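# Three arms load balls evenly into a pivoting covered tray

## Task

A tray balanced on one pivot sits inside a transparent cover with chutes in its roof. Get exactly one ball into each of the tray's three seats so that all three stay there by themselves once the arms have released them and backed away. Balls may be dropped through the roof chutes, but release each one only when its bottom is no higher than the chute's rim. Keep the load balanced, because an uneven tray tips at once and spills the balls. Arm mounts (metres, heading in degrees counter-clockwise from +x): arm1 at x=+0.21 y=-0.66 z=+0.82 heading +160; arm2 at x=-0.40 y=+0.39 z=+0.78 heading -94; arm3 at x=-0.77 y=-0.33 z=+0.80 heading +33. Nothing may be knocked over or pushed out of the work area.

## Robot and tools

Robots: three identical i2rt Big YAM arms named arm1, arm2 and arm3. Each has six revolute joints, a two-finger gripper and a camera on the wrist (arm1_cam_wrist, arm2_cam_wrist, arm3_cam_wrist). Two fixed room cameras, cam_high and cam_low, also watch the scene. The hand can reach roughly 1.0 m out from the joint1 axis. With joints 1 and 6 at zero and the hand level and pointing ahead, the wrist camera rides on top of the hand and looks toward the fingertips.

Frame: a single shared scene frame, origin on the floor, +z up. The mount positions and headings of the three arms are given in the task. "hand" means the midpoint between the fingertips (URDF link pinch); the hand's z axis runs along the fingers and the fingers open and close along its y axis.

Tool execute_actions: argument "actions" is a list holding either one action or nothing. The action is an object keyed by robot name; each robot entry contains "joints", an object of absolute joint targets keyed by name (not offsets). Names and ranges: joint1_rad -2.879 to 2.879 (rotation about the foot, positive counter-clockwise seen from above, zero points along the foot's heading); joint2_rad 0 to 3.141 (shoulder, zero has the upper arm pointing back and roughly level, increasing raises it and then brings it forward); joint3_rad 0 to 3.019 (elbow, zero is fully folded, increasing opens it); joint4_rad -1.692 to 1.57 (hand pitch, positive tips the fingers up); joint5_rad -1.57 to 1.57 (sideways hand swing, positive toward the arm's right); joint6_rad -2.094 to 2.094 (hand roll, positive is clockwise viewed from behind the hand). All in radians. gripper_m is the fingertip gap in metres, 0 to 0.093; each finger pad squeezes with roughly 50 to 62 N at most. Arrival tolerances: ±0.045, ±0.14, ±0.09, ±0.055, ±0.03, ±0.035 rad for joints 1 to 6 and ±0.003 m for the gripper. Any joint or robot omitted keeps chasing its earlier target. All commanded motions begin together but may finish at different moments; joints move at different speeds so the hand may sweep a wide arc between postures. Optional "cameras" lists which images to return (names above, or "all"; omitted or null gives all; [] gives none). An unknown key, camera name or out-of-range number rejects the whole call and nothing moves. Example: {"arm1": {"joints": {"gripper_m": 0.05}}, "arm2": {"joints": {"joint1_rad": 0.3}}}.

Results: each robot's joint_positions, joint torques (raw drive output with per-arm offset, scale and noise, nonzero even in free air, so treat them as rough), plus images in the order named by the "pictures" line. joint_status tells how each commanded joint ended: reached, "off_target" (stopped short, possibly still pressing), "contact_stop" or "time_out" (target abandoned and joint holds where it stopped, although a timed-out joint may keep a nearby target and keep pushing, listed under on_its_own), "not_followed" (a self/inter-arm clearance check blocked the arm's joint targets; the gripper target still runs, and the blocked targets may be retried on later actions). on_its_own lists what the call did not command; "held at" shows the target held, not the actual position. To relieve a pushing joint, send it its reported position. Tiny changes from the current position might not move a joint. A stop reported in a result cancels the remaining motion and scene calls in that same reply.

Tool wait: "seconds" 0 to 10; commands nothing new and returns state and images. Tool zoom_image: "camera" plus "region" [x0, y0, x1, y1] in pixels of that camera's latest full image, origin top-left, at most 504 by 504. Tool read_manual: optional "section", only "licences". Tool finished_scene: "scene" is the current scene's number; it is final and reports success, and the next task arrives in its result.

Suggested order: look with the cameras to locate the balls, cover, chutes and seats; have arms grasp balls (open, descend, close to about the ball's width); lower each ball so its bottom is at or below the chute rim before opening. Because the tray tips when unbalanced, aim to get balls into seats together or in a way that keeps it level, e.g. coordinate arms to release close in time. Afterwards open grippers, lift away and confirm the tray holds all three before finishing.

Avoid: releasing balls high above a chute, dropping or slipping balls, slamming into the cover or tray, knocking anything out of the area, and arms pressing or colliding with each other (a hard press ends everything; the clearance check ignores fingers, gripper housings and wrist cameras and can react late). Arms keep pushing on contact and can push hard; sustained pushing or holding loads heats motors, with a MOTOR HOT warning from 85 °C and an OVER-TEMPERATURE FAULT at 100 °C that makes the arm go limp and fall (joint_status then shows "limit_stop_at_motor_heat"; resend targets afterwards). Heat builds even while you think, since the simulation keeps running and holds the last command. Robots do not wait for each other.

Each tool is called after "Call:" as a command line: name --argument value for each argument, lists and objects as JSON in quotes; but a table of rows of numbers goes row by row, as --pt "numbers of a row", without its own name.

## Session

Call:
execute_actions --actions '[]'

Scene clock: 0.00 s.
Joint torques (N m, as the arm reports them, + toward a larger angle): no reading
arm1.joint_positions: joint1_rad=+0.432 joint2_rad=+0.622 joint3_rad=+1.326 joint4_rad=-1.323 joint5_rad=-0.086 joint6_rad=+0.068 gripper_m=+0.094
arm1.joint_status: not commanded
arm1.hand: x=-0.0326 y=-0.7038 z=+1.3263 quat_wxyz=(+0.067, +0.888, +0.033, -0.454) (m; scene frame)
arm2.joint_positions: joint1_rad=+0.739 joint2_rad=+0.426 joint3_rad=+1.692 joint4_rad=-1.388 joint5_rad=+0.120 joint6_rad=+0.111 gripper_m=+0.094
arm2.joint_status: not commanded
arm2.hand: x=-0.3805 y=+0.3260 z=+1.4683 quat_wxyz=(-0.595, -0.396, -0.635, +0.296) (m; scene frame)
arm3.joint_positions: joint1_rad=+0.796 joint2_rad=+0.486 joint3_rad=+1.675 joint4_rad=-1.406 joint5_rad=-0.017 joint6_rad=-0.561 gripper_m=+0.094
arm3.joint_status: not commanded
arm3.hand: x=-0.7465 y=-0.2314 z=+1.4691 quat_wxyz=(-0.570, +0.644, -0.442, -0.253) (m; scene frame)
pictures: arm1_cam_wrist, arm2_cam_wrist, arm3_cam_wrist, cam_high, cam_low
Images, in order (width x height): arm1_cam_wrist 672x504, arm2_cam_wrist 672x504, arm3_cam_wrist 672x504, cam_high 672x504, cam_low 672x504.

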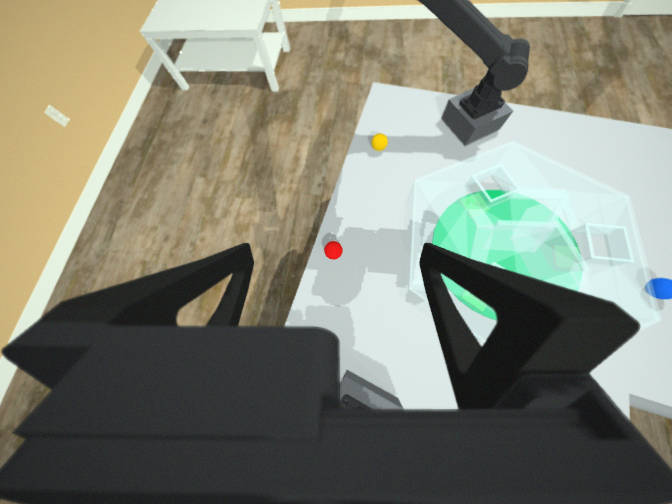

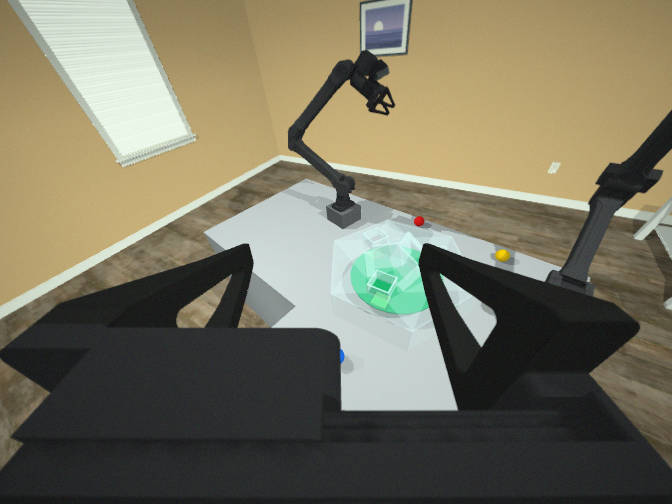

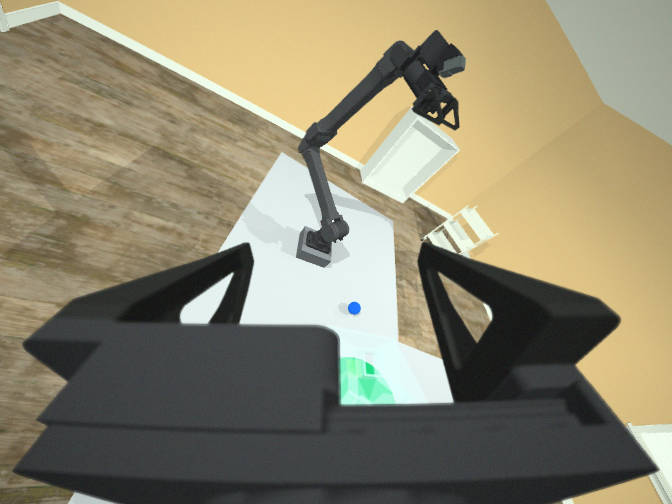

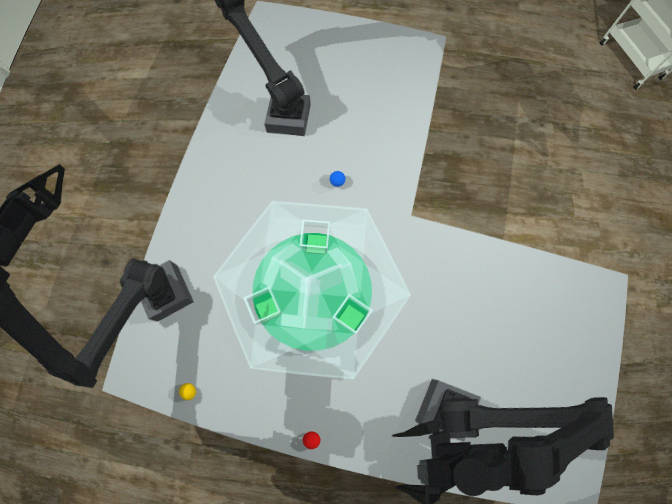

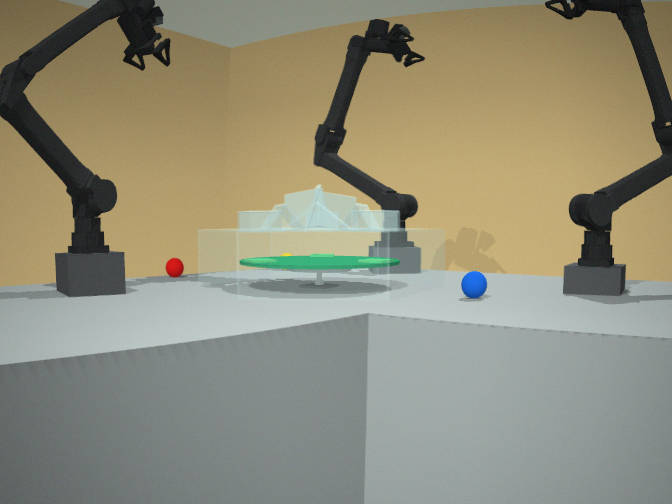

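Call:
execute_actions --actions '[{"arm1":{"joints":{"joint1_rad":0.614,"joint2_rad":1.785,"joint3_rad":1.077,"joint4_rad":-0.847,"joint5_rad":0,"joint6_rad":0}},"arm2":{"joints":{"joint1_rad":0.693,"joint2_rad":1.375,"joint3_rad":0.68,"joint4_rad":-0.865,"joint5_rad":0,"joint6_rad":0}},"arm3":{"joints":{"joint1_rad":-1.85,"joint2_rad":1.25,"joint3_rad":1.19,"joint4_rad":-1.47,"joint5_rad":0,"joint6_rad":0}}}]' --cameras '["arm1_cam_wrist","arm2_cam_wrist","arm3_cam_wrist"]'

Scene clock: 6.30 s.
Joint torques (N m, as the arm reports them, + toward a larger angle): arm1=[ -0.25 -12.47   6.47   0.63  -0.01  -0.15] | arm2=[-1.05 -6.99  7.19  1.   -0.05 -0.07] | arm3=[ 0.69 -9.37 10.04 -0.37  0.18  0.1 ]
arm1.joint_positions: joint1_rad=+0.607 joint2_rad=+1.793 joint3_rad=+1.080 joint4_rad=-0.858 joint5_rad=-0.002 joint6_rad=+0.017 gripper_m=+0.094
arm1.joint_status: all done
arm1.hand: x=-0.2358 y=-0.7793 z=+0.8034 quat_wxyz=(-0.007, +0.992, +0.124, +0.000) (m; scene frame)
arm2.joint_positions: joint1_rad=+0.701 joint2_rad=+1.368 joint3_rad=+0.681 joint4_rad=-0.877 joint5_rad=+0.003 joint6_rad=+0.016 gripper_m=+0.094
arm2.joint_status: all done
arm2.hand: x=-0.2202 y=+0.1368 z=+0.8129 quat_wxyz=(-0.004, -0.458, -0.889, +0.004) (m; scene frame)
arm3.joint_positions: joint1_rad=-1.849 joint2_rad=+1.270 joint3_rad=+1.155 joint4_rad=-1.458 joint5_rad=-0.002 joint6_rad=-0.007 gripper_m=+0.094
arm3.joint_status: all done
arm3.hand: x=-0.6649 y=-0.6716 z=+1.0244 quat_wxyz=(+0.001, -0.593, -0.805, +0.003) (m; scene frame)
pictures: arm1_cam_wrist, arm2_cam_wrist, arm3_cam_wrist
Images, in order (width x height): arm1_cam_wrist 672x504, arm2_cam_wrist 672x504, arm3_cam_wrist 672x504.

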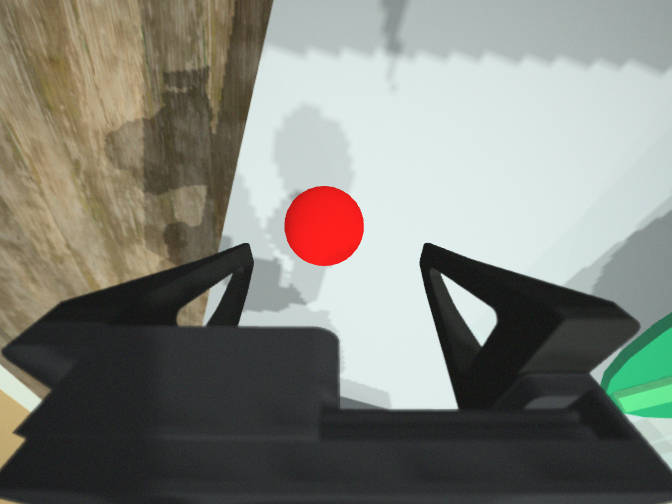

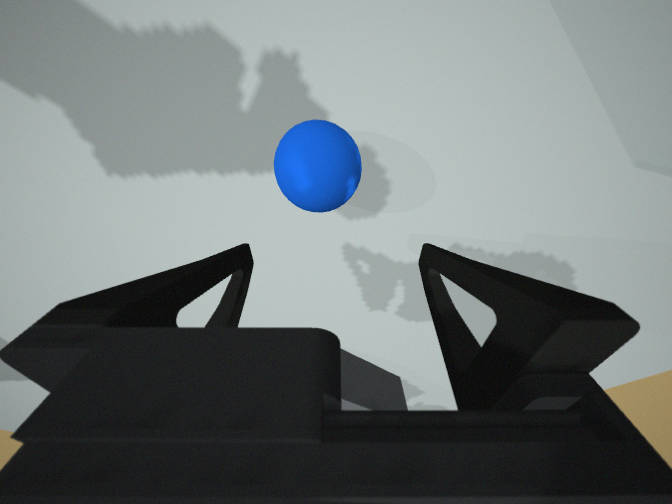

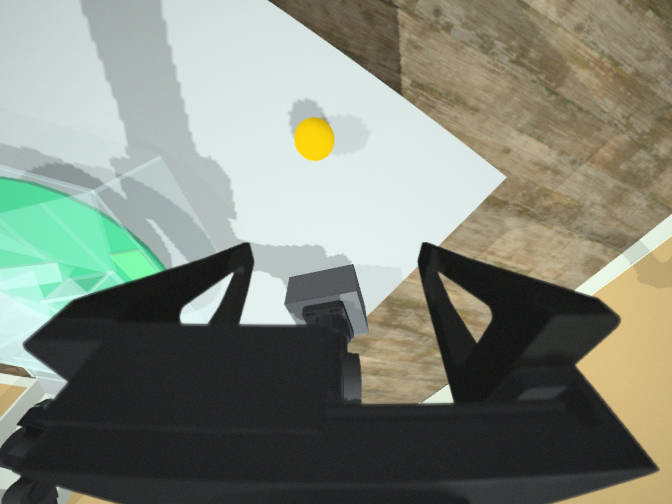

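Call:
execute_actions --actions '[{"arm1":{"joints":{"joint1_rad":0.635,"joint2_rad":1.87,"joint3_rad":1.022,"joint4_rad":-0.71}},"arm2":{"joints":{"joint1_rad":0.742,"joint2_rad":1.586,"joint3_rad":0.705,"joint4_rad":-0.675}},"arm3":{"joints":{"joint1_rad":-1.762,"joint2_rad":1.545,"joint3_rad":0.805,"joint4_rad":-0.802}}}]' --cameras '["arm1_cam_wrist","arm2_cam_wrist","arm3_cam_wrist"]'

Scene clock: 10.43 s.
Joint torques (N m, as the arm reports them, + toward a larger angle): arm1=[ -0.07 -12.71   5.59   0.67  -0.02  -0.15] | arm2=[  0.09 -10.28   7.86   0.92  -0.03  -0.08] | arm3=[ 0.6  -9.67  6.79  0.73  0.17  0.09]
arm1.joint_positions: joint1_rad=+0.625 joint2_rad=+1.879 joint3_rad=+1.025 joint4_rad=-0.723 joint5_rad=-0.002 joint6_rad=+0.017 gripper_m=+0.094
arm1.joint_status: all done
arm1.hand: x=-0.2250 y=-0.7841 z=+0.7513 quat_wxyz=(-0.008, +0.991, +0.133, +0.002) (m; scene frame)
arm2.joint_positions: joint1_rad=+0.736 joint2_rad=+1.593 joint3_rad=+0.681 joint4_rad=-0.687 joint5_rad=+0.003 joint6_rad=+0.015 gripper_m=+0.094
arm2.joint_status: all done
arm2.hand: x=-0.2014 y=+0.1308 z=+0.7457 quat_wxyz=(+0.012, -0.442, -0.897, -0.004) (m; scene frame)
arm3.joint_positions: joint1_rad=-1.761 joint2_rad=+1.561 joint3_rad=+0.781 joint4_rad=-0.817 joint5_rad=-0.002 joint6_rad=-0.007 gripper_m=+0.094
arm3.joint_status: all done
arm3.hand: x=-0.6376 y=-0.6603 z=+0.7970 quat_wxyz=(+0.011, -0.557, -0.830, -0.004) (m; scene frame)
pictures: arm1_cam_wrist, arm2_cam_wrist, arm3_cam_wrist
Images, in order (width x height): arm1_cam_wrist 672x504, arm2_cam_wrist 672x504, arm3_cam_wrist 672x504.

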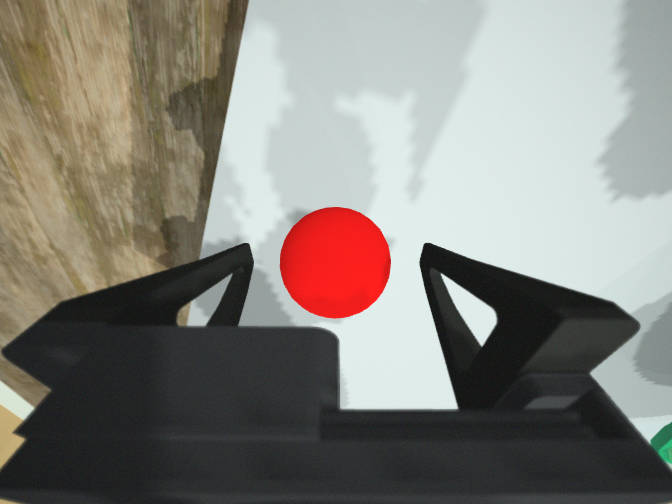

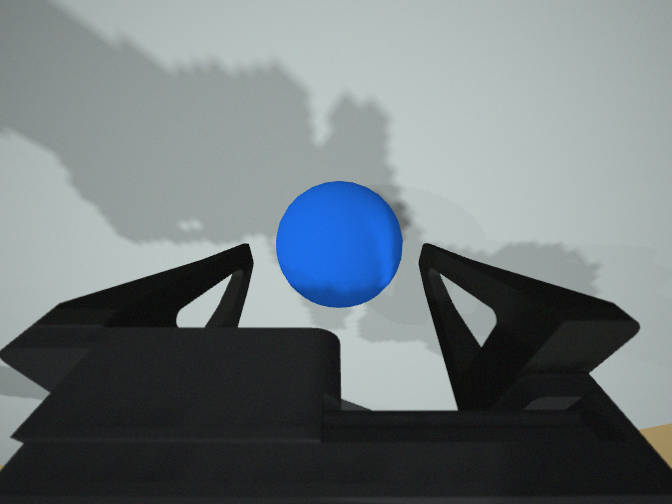

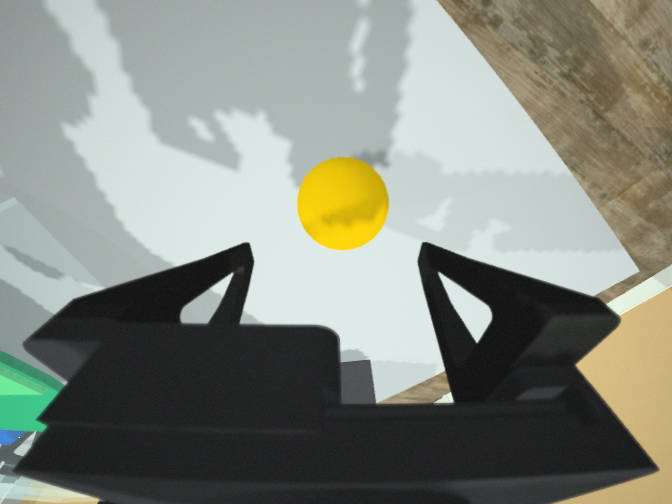

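Call:
execute_actions --actions '[{"arm1":{"joints":{"gripper_m":0.04}},"arm2":{"joints":{"joint2_rad":1.56,"joint3_rad":0.69,"joint4_rad":-0.645}},"arm3":{"joints":{"joint2_rad":1.668,"joint4_rad":-0.665}}}]' --cameras '["arm2_cam_wrist","arm3_cam_wrist"]'

Scene clock: 12.43 s.
Joint torques (N m, as the arm reports them, + toward a larger angle): arm1=[ -0.02 -12.66   5.59   0.64  -0.03  -0.15] | arm2=[ 0.16 -9.77  6.87  1.03 -0.03 -0.08] | arm3=[  0.22 -11.1    6.06   0.74   0.18   0.1 ]
arm1.joint_positions: joint1_rad=+0.625 joint2_rad=+1.879 joint3_rad=+1.025 joint4_rad=-0.721 joint5_rad=-0.002 joint6_rad=+0.016 gripper_m=+0.055
arm1.joint_status: gripper_m off_target (ended at +0.055, target +0.040)
arm1.hand: x=-0.2253 y=-0.7842 z=+0.7513 quat_wxyz=(-0.008, +0.991, +0.133, +0.002) (m; scene frame)
arm2.joint_positions: joint1_rad=+0.736 joint2_rad=+1.563 joint3_rad=+0.681 joint4_rad=-0.657 joint5_rad=+0.003 joint6_rad=+0.015 gripper_m=+0.094
arm2.joint_status: all done
arm2.hand: x=-0.1937 y=+0.1210 z=+0.7551 quat_wxyz=(-0.015, -0.442, -0.897, +0.009) (m; scene frame)
arm3.joint_positions: joint1_rad=-1.761 joint2_rad=+1.679 joint3_rad=+0.781 joint4_rad=-0.679 joint5_rad=-0.002 joint6_rad=-0.007 gripper_m=+0.094
arm3.joint_status: all done
arm3.hand: x=-0.6321 y=-0.6749 z=+0.7567 quat_wxyz=(+0.003, -0.557, -0.831, +0.001) (m; scene frame)
pictures: arm2_cam_wrist, arm3_cam_wrist
Images, in order (width x height): arm2_cam_wrist 672x504, arm3_cam_wrist 672x504.

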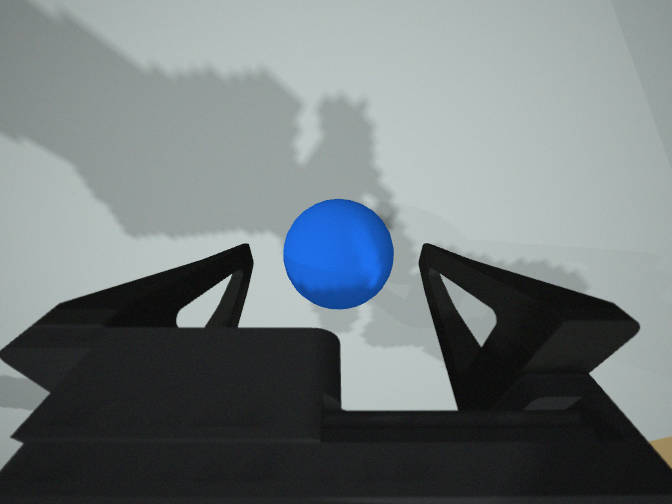

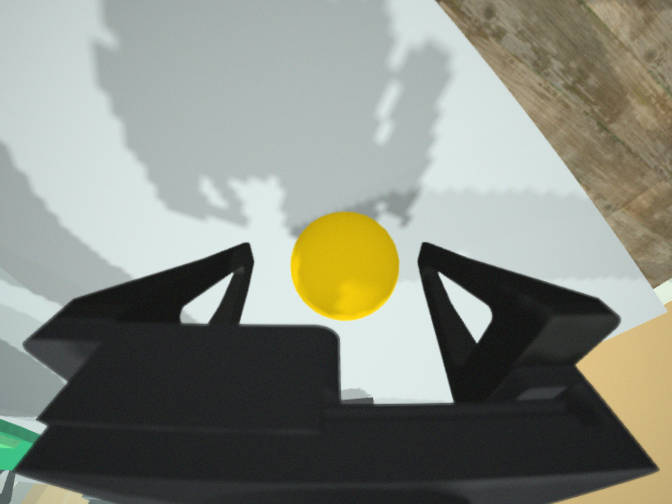

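Call:
execute_actions --actions '[{"arm2":{"joints":{"gripper_m":0.04}},"arm3":{"joints":{"gripper_m":0.04}},"arm1":{"joints":{"joint2_rad":1.53,"joint3_rad":1.31,"joint4_rad":-1.31}}}]' --cameras '[]'

Call:
execute_actions --actions '[{"arm1":{"joints":{"joint1_rad":-0.368,"joint6_rad":-0.21}},"arm2":{"joints":{"joint2_rad":1.22,"joint3_rad":1.22,"joint4_rad":-1.55,"joint6_rad":0.31}},"arm3":{"joints":{"joint2_rad":1.385,"joint3_rad":1.21,"joint4_rad":-1.36,"joint6_rad":-0.62}}}]' --cameras '["arm1_cam_wrist","cam_low"]'

Scene clock: 17.77 s.
Joint torques (N m, as the arm reports them, + toward a larger angle): arm1=[ -0.02 -12.1    9.78  -0.17  -0.03  -0.15] | arm2=[ 0.01 -9.77  6.88  0.98 -0.02 -0.08] | arm3=[  0.15 -11.15   6.14   0.67   0.16   0.1 ]
arm1.joint_positions: joint1_rad=+0.625 joint2_rad=+1.547 joint3_rad=+1.294 joint4_rad=-1.300 joint5_rad=-0.002 joint6_rad=+0.016 gripper_m=+0.055
arm1.joint_status: all done
arm1.hand: x=-0.2281 y=-0.7891 z=+0.9838 quat_wxyz=(-0.006, +0.991, +0.133, -0.010) (m; scene frame)
arm2.joint_positions: joint1_rad=+0.736 joint2_rad=+1.563 joint3_rad=+0.681 joint4_rad=-0.657 joint5_rad=+0.002 joint6_rad=+0.015 gripper_m=+0.056
arm2.joint_status: gripper_m off_target (ended at +0.056, target +0.040)
arm2.hand: x=-0.1936 y=+0.1210 z=+0.7551 quat_wxyz=(-0.015, -0.442, -0.897, +0.009) (m; scene frame)
arm3.joint_positions: joint1_rad=-1.761 joint2_rad=+1.679 joint3_rad=+0.781 joint4_rad=-0.678 joint5_rad=-0.001 joint6_rad=-0.007 gripper_m=+0.055
arm3.joint_status: gripper_m off_target (ended at +0.055, target +0.040)
arm3.hand: x=-0.6321 y=-0.6752 z=+0.7567 quat_wxyz=(+0.003, -0.557, -0.830, +0.002) (m; scene frame)
pictures: none
No camera images: the call's "cameras" was empty. Leave "cameras" out to get every camera's image.

Scene clock: 19.40 s.
Joint torques (N m, as the arm reports them, + toward a larger angle): arm1=[ -0.59 -11.68   9.81  -0.1   -0.16  -0.16] | arm2=[-0.02 -8.1  12.   -0.11  0.02  0.29] | arm3=[  0.37 -10.28   8.68  -0.2    0.09  -0.03]
arm1.joint_positions: joint1_rad=-0.369 joint2_rad=+1.547 joint3_rad=+1.294 joint4_rad=-1.300 joint5_rad=+0.001 joint6_rad=-0.193 gripper_m=+0.055
arm1.joint_status: all done
arm1.hand: x=-0.1358 y=-0.3647 z=+0.9905 quat_wxyz=(-0.012, +0.967, -0.256, -0.012) (m; scene frame)
arm2.joint_positions: joint1_rad=+0.736 joint2_rad=+1.224 joint3_rad=+1.189 joint4_rad=-1.539 joint5_rad=+0.002 joint6_rad=+0.294 gripper_m=+0.056
arm2.joint_status: all done
arm2.hand: x=-0.1936 y=+0.1214 z=+1.0365 quat_wxyz=(+0.001, -0.563, -0.826, +0.001) (m; scene frame)
arm3.joint_positions: joint1_rad=-1.761 joint2_rad=+1.394 joint3_rad=+1.189 joint4_rad=-1.347 joint5_rad=-0.001 joint6_rad=-0.611 gripper_m=+0.055
arm3.joint_status: all done
arm3.hand: x=-0.6180 y=-0.7054 z=+0.9936 quat_wxyz=(-0.004, -0.285, -0.959, +0.010) (m; scene frame)
pictures: arm1_cam_wrist, cam_low
Images, in order (width x height): arm1_cam_wrist 672x504, cam_low 672x504.

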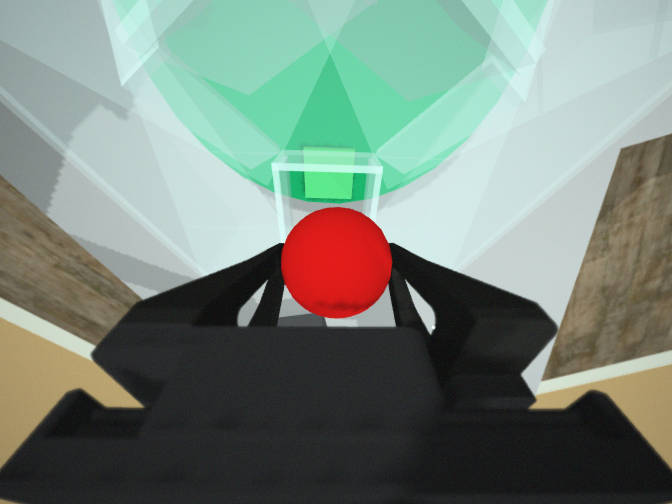

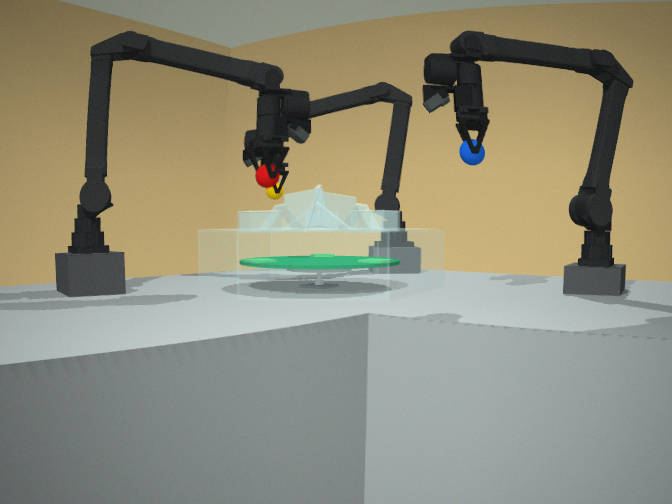

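Call:
execute_actions --actions '[{"arm1":{"joints":{"joint1_rad":-0.35,"joint2_rad":1.56,"joint3_rad":1.187,"joint4_rad":-1.187}},"arm2":{"joints":{"joint1_rad":0.349,"joint2_rad":1.79,"joint3_rad":1.73,"joint4_rad":-1.475}},"arm3":{"joints":{"joint1_rad":-0.661,"joint4_rad":-1.375}}}]' --cameras '["arm1_cam_wrist","arm2_cam_wrist","arm3_cam_wrist"]'

Scene clock: 22.87 s.
Joint torques (N m, as the arm reports them, + toward a larger angle): arm1=[  0.22 -11.08   8.43   0.66  -0.16  -0.16] | arm2=[  0.22 -19.39  13.96   0.41   0.03   0.26] | arm3=[  0.3  -10.79   8.75  -0.19   0.12  -0.03]
arm1.joint_positions: joint1_rad=-0.362 joint2_rad=+1.571 joint3_rad=+1.184 joint4_rad=-1.199 joint5_rad=+0.001 joint6_rad=-0.193 gripper_m=+0.055
arm1.joint_status: all done
arm1.hand: x=-0.1261 y=-0.3759 z=+0.9399 quat_wxyz=(-0.005, +0.967, -0.253, +0.003) (m; scene frame)
arm2.joint_positions: joint1_rad=+0.342 joint2_rad=+1.808 joint3_rad=+1.676 joint4_rad=-1.478 joint5_rad=+0.002 joint6_rad=+0.296 gripper_m=+0.056
arm2.joint_status: all done
arm2.hand: x=-0.2548 y=-0.1385 z=+0.9733 quat_wxyz=(+0.016, -0.714, -0.700, -0.008) (m; scene frame)
arm3.joint_positions: joint1_rad=-0.660 joint2_rad=+1.394 joint3_rad=+1.189 joint4_rad=-1.362 joint5_rad=+0.000 joint6_rad=-0.613 gripper_m=+0.055
arm3.joint_status: all done
arm3.hand: x=-0.3717 y=-0.3686 z=+0.9903 quat_wxyz=(+0.002, +0.260, -0.966, +0.002) (m; scene frame)
pictures: arm1_cam_wrist, arm2_cam_wrist, arm3_cam_wrist
Images, in order (width x height): arm1_cam_wrist 672x504, arm2_cam_wrist 672x504, arm3_cam_wrist 672x504.

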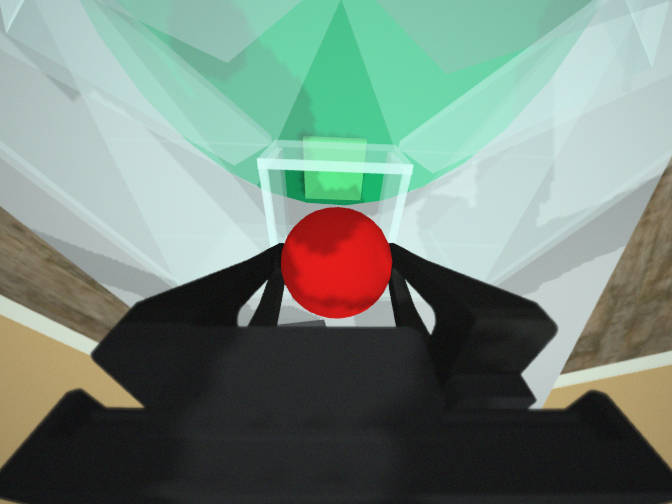

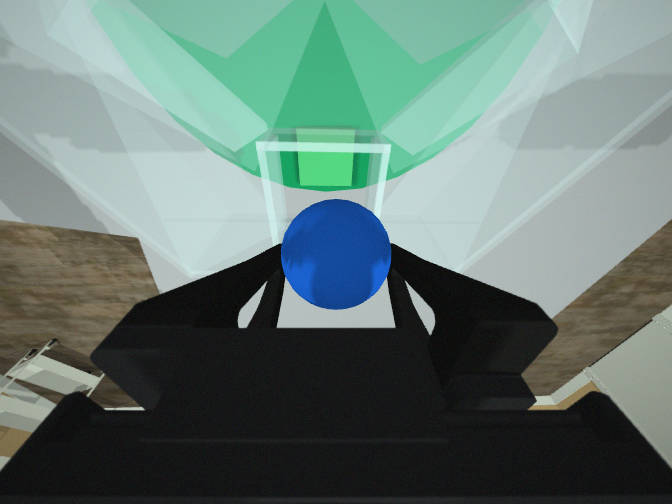

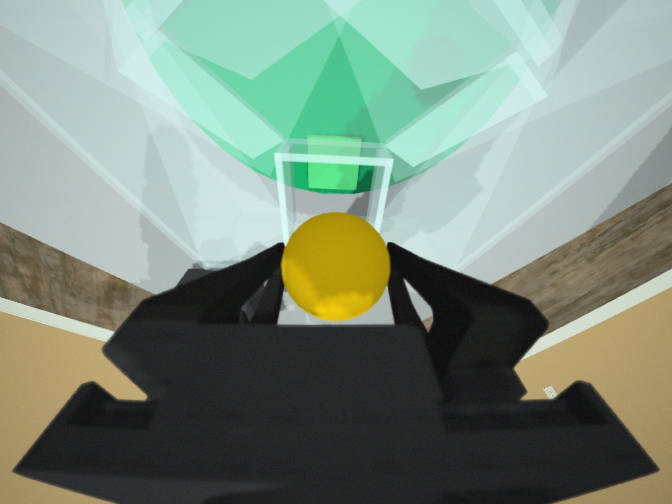

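Call:
execute_actions --actions '[{"arm1":{"joints":{"joint2_rad":1.59,"joint3_rad":1.165,"joint4_rad":-1.14}},"arm2":{"joints":{"joint1_rad":0.362,"joint2_rad":1.795,"joint3_rad":1.56,"joint4_rad":-1.30}},"arm3":{"joints":{"joint2_rad":1.43,"joint3_rad":1.10,"joint4_rad":-1.202}}}]' --cameras '["arm1_cam_wrist","arm2_cam_wrist","arm3_cam_wrist","cam_low"]'

Call:
zoom_image --camera "cam_low" --region '[220, 130, 420, 250]'

Scene clock: 26.53 s.
Joint torques (N m, as the arm reports them, + toward a larger angle): arm1=[  0.34 -11.09   7.9    0.68  -0.16  -0.16] | arm2=[  0.25 -18.41  10.04   0.92   0.03   0.27] | arm3=[  0.63 -11.77   8.6    0.65   0.07  -0.05]
arm1.joint_positions: joint1_rad=-0.362 joint2_rad=+1.592 joint3_rad=+1.169 joint4_rad=-1.152 joint5_rad=+0.001 joint6_rad=-0.193 gripper_m=+0.055
arm1.joint_status: all done
arm1.hand: x=-0.1299 y=-0.3725 z=+0.9256 quat_wxyz=(-0.007, +0.967, -0.253, -0.001) (m; scene frame)
arm2.joint_positions: joint1_rad=+0.353 joint2_rad=+1.803 joint3_rad=+1.549 joint4_rad=-1.312 joint5_rad=+0.002 joint6_rad=+0.296 gripper_m=+0.056
arm2.joint_status: all done
arm2.hand: x=-0.2488 y=-0.1373 z=+0.9282 quat_wxyz=(-0.003, -0.710, -0.704, +0.002) (m; scene frame)
arm3.joint_positions: joint1_rad=-0.660 joint2_rad=+1.448 joint3_rad=+1.076 joint4_rad=-1.215 joint5_rad=+0.000 joint6_rad=-0.613 gripper_m=+0.055
arm3.joint_status: all done
arm3.hand: x=-0.3743 y=-0.3688 z=+0.9286 quat_wxyz=(+0.011, +0.260, -0.966, -0.001) (m; scene frame)
pictures: arm1_cam_wrist, arm2_cam_wrist, arm3_cam_wrist, cam_low
Images, in order (width x height): arm1_cam_wrist 672x504, arm2_cam_wrist 672x504, arm3_cam_wrist 672x504, cam_low 672x504.

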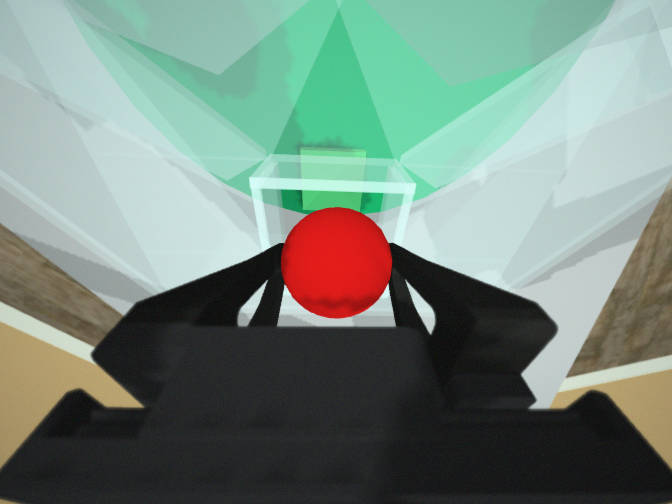

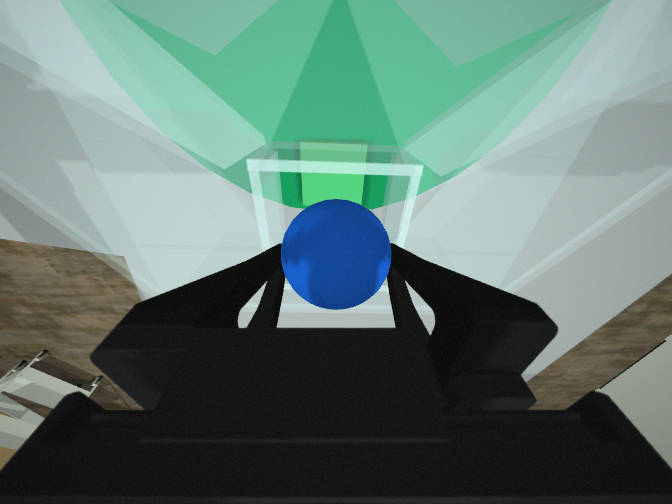

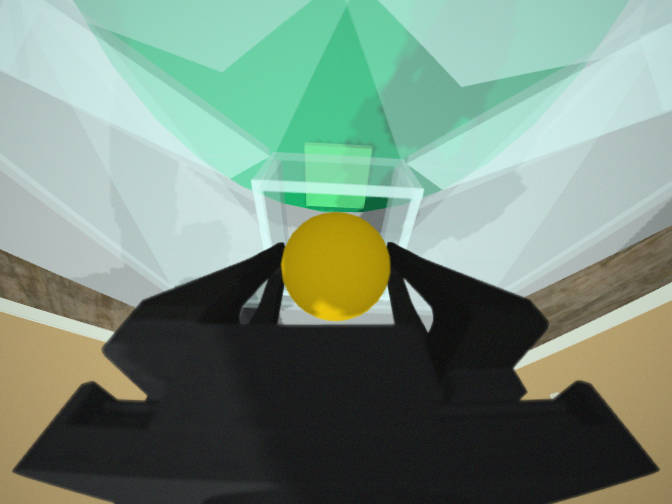

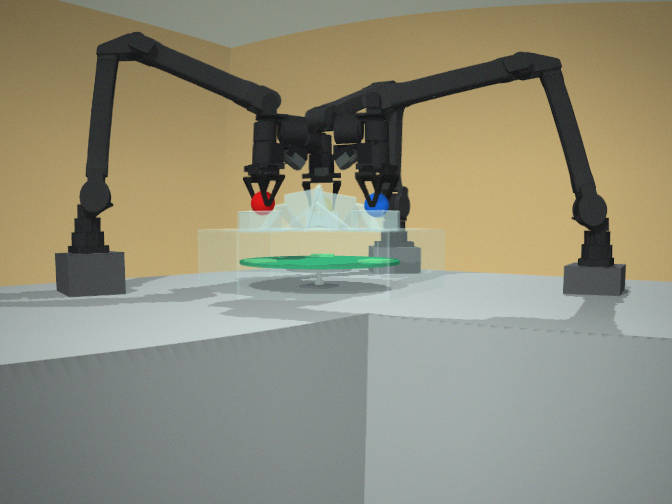

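Region (220, 130, 420, 250) of cam_low's 672x504 image, scaled by 2.520, with more detail than that image has; it fills the top 302 rows of this view, and the rest is white.

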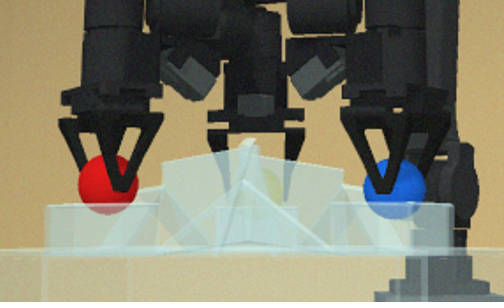

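Call:
execute_actions --actions '[{"arm1":{"joints":{"gripper_m":0.075}},"arm2":{"joints":{"gripper_m":0.075}},"arm3":{"joints":{"gripper_m":0.075}}}]' --cameras '[]'

Call:
execute_actions --actions '[{"arm1":{"joints":{"joint2_rad":0.9,"joint4_rad":-1.65}},"arm2":{"joints":{"joint2_rad":1.0,"joint3_rad":1.2,"joint4_rad":-1.65}},"arm3":{"joints":{"joint2_rad":0.8,"joint4_rad":-1.65}}}]' --cameras '["cam_high","cam_low"]'

Scene clock: 28.37 s.
Joint torques (N m, as the arm reports them, + toward a larger angle): arm1=[  0.26 -10.68   7.8    0.7   -0.16  -0.15] | arm2=[  0.2  -18.35  10.03   0.97   0.03   0.28] | arm3=[  0.32 -11.3    8.61   0.76   0.03   0.01]
arm1.joint_positions: joint1_rad=-0.362 joint2_rad=+1.592 joint3_rad=+1.169 joint4_rad=-1.152 joint5_rad=+0.001 joint6_rad=-0.193 gripper_m=+0.075
arm1.joint_status: all done
arm1.hand: x=-0.1299 y=-0.3725 z=+0.9256 quat_wxyz=(-0.007, +0.968, -0.253, -0.001) (m; scene frame)
arm2.joint_positions: joint1_rad=+0.353 joint2_rad=+1.803 joint3_rad=+1.549 joint4_rad=-1.312 joint5_rad=+0.002 joint6_rad=+0.296 gripper_m=+0.075
arm2.joint_status: all done
arm2.hand: x=-0.2488 y=-0.1373 z=+0.9286 quat_wxyz=(-0.004, -0.710, -0.704, +0.003) (m; scene frame)
arm3.joint_positions: joint1_rad=-0.660 joint2_rad=+1.448 joint3_rad=+1.076 joint4_rad=-1.215 joint5_rad=+0.000 joint6_rad=-0.613 gripper_m=+0.075
arm3.joint_status: all done
arm3.hand: x=-0.3743 y=-0.3688 z=+0.9286 quat_wxyz=(+0.011, +0.260, -0.966, -0.001) (m; scene frame)
pictures: none
No camera images: the call's "cameras" was empty. Leave "cameras" out to get every camera's image.

Scene clock: 29.97 s.
Joint torques (N m, as the arm reports them, + toward a larger angle): arm1=[ 0.39 -2.02  8.48  0.29 -0.16 -0.15] | arm2=[ 0.31 -3.31  9.21  0.29  0.04  0.26] | arm3=[ 0.15 -0.07  9.23  0.08  0.08  0.01]
arm1.joint_positions: joint1_rad=-0.362 joint2_rad=+0.898 joint3_rad=+1.169 joint4_rad=-1.642 joint5_rad=+0.001 joint6_rad=-0.193 gripper_m=+0.075
arm1.joint_status: all done
arm1.hand: x=+0.0149 y=-0.4986 z=+1.1486 quat_wxyz=(-0.051, +0.962, -0.251, -0.093) (m; scene frame)
arm2.joint_positions: joint1_rad=+0.353 joint2_rad=+0.995 joint3_rad=+1.203 joint4_rad=-1.642 joint5_rad=+0.002 joint6_rad=+0.296 gripper_m=+0.075
arm2.joint_status: all done
arm2.hand: x=-0.3243 y=+0.1186 z=+1.1064 quat_wxyz=(-0.062, -0.709, -0.702, +0.034) (m; scene frame)
arm3.joint_positions: joint1_rad=-0.660 joint2_rad=+0.794 joint3_rad=+1.076 joint4_rad=-1.640 joint5_rad=+0.000 joint6_rad=-0.613 gripper_m=+0.075
arm3.joint_status: all done
arm3.hand: x=-0.5439 y=-0.3528 z=+1.1139 quat_wxyz=(-0.096, +0.259, -0.960, +0.038) (m; scene frame)
pictures: cam_high, cam_low
Images, in order (width x height): cam_high 672x504, cam_low 672x504.

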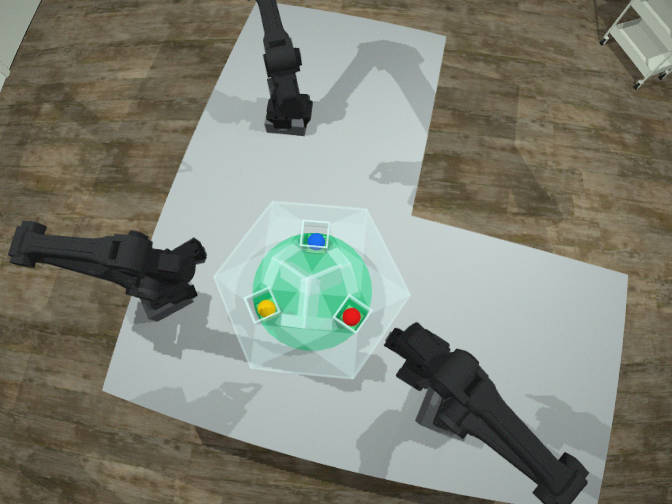

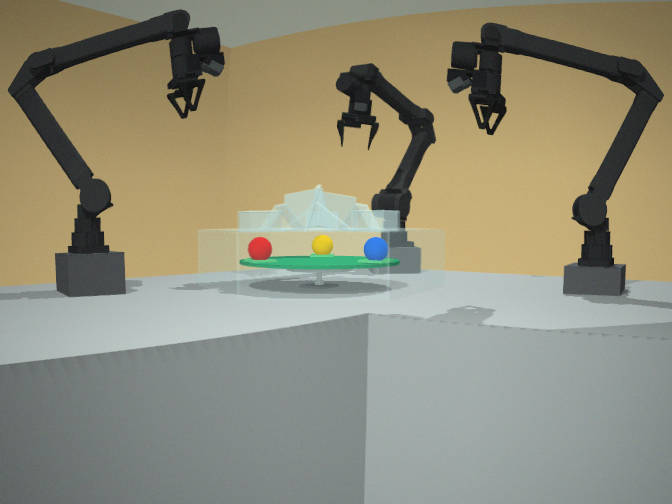

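Call:
finished_scene --scene 2

The scene is finished: the task was done.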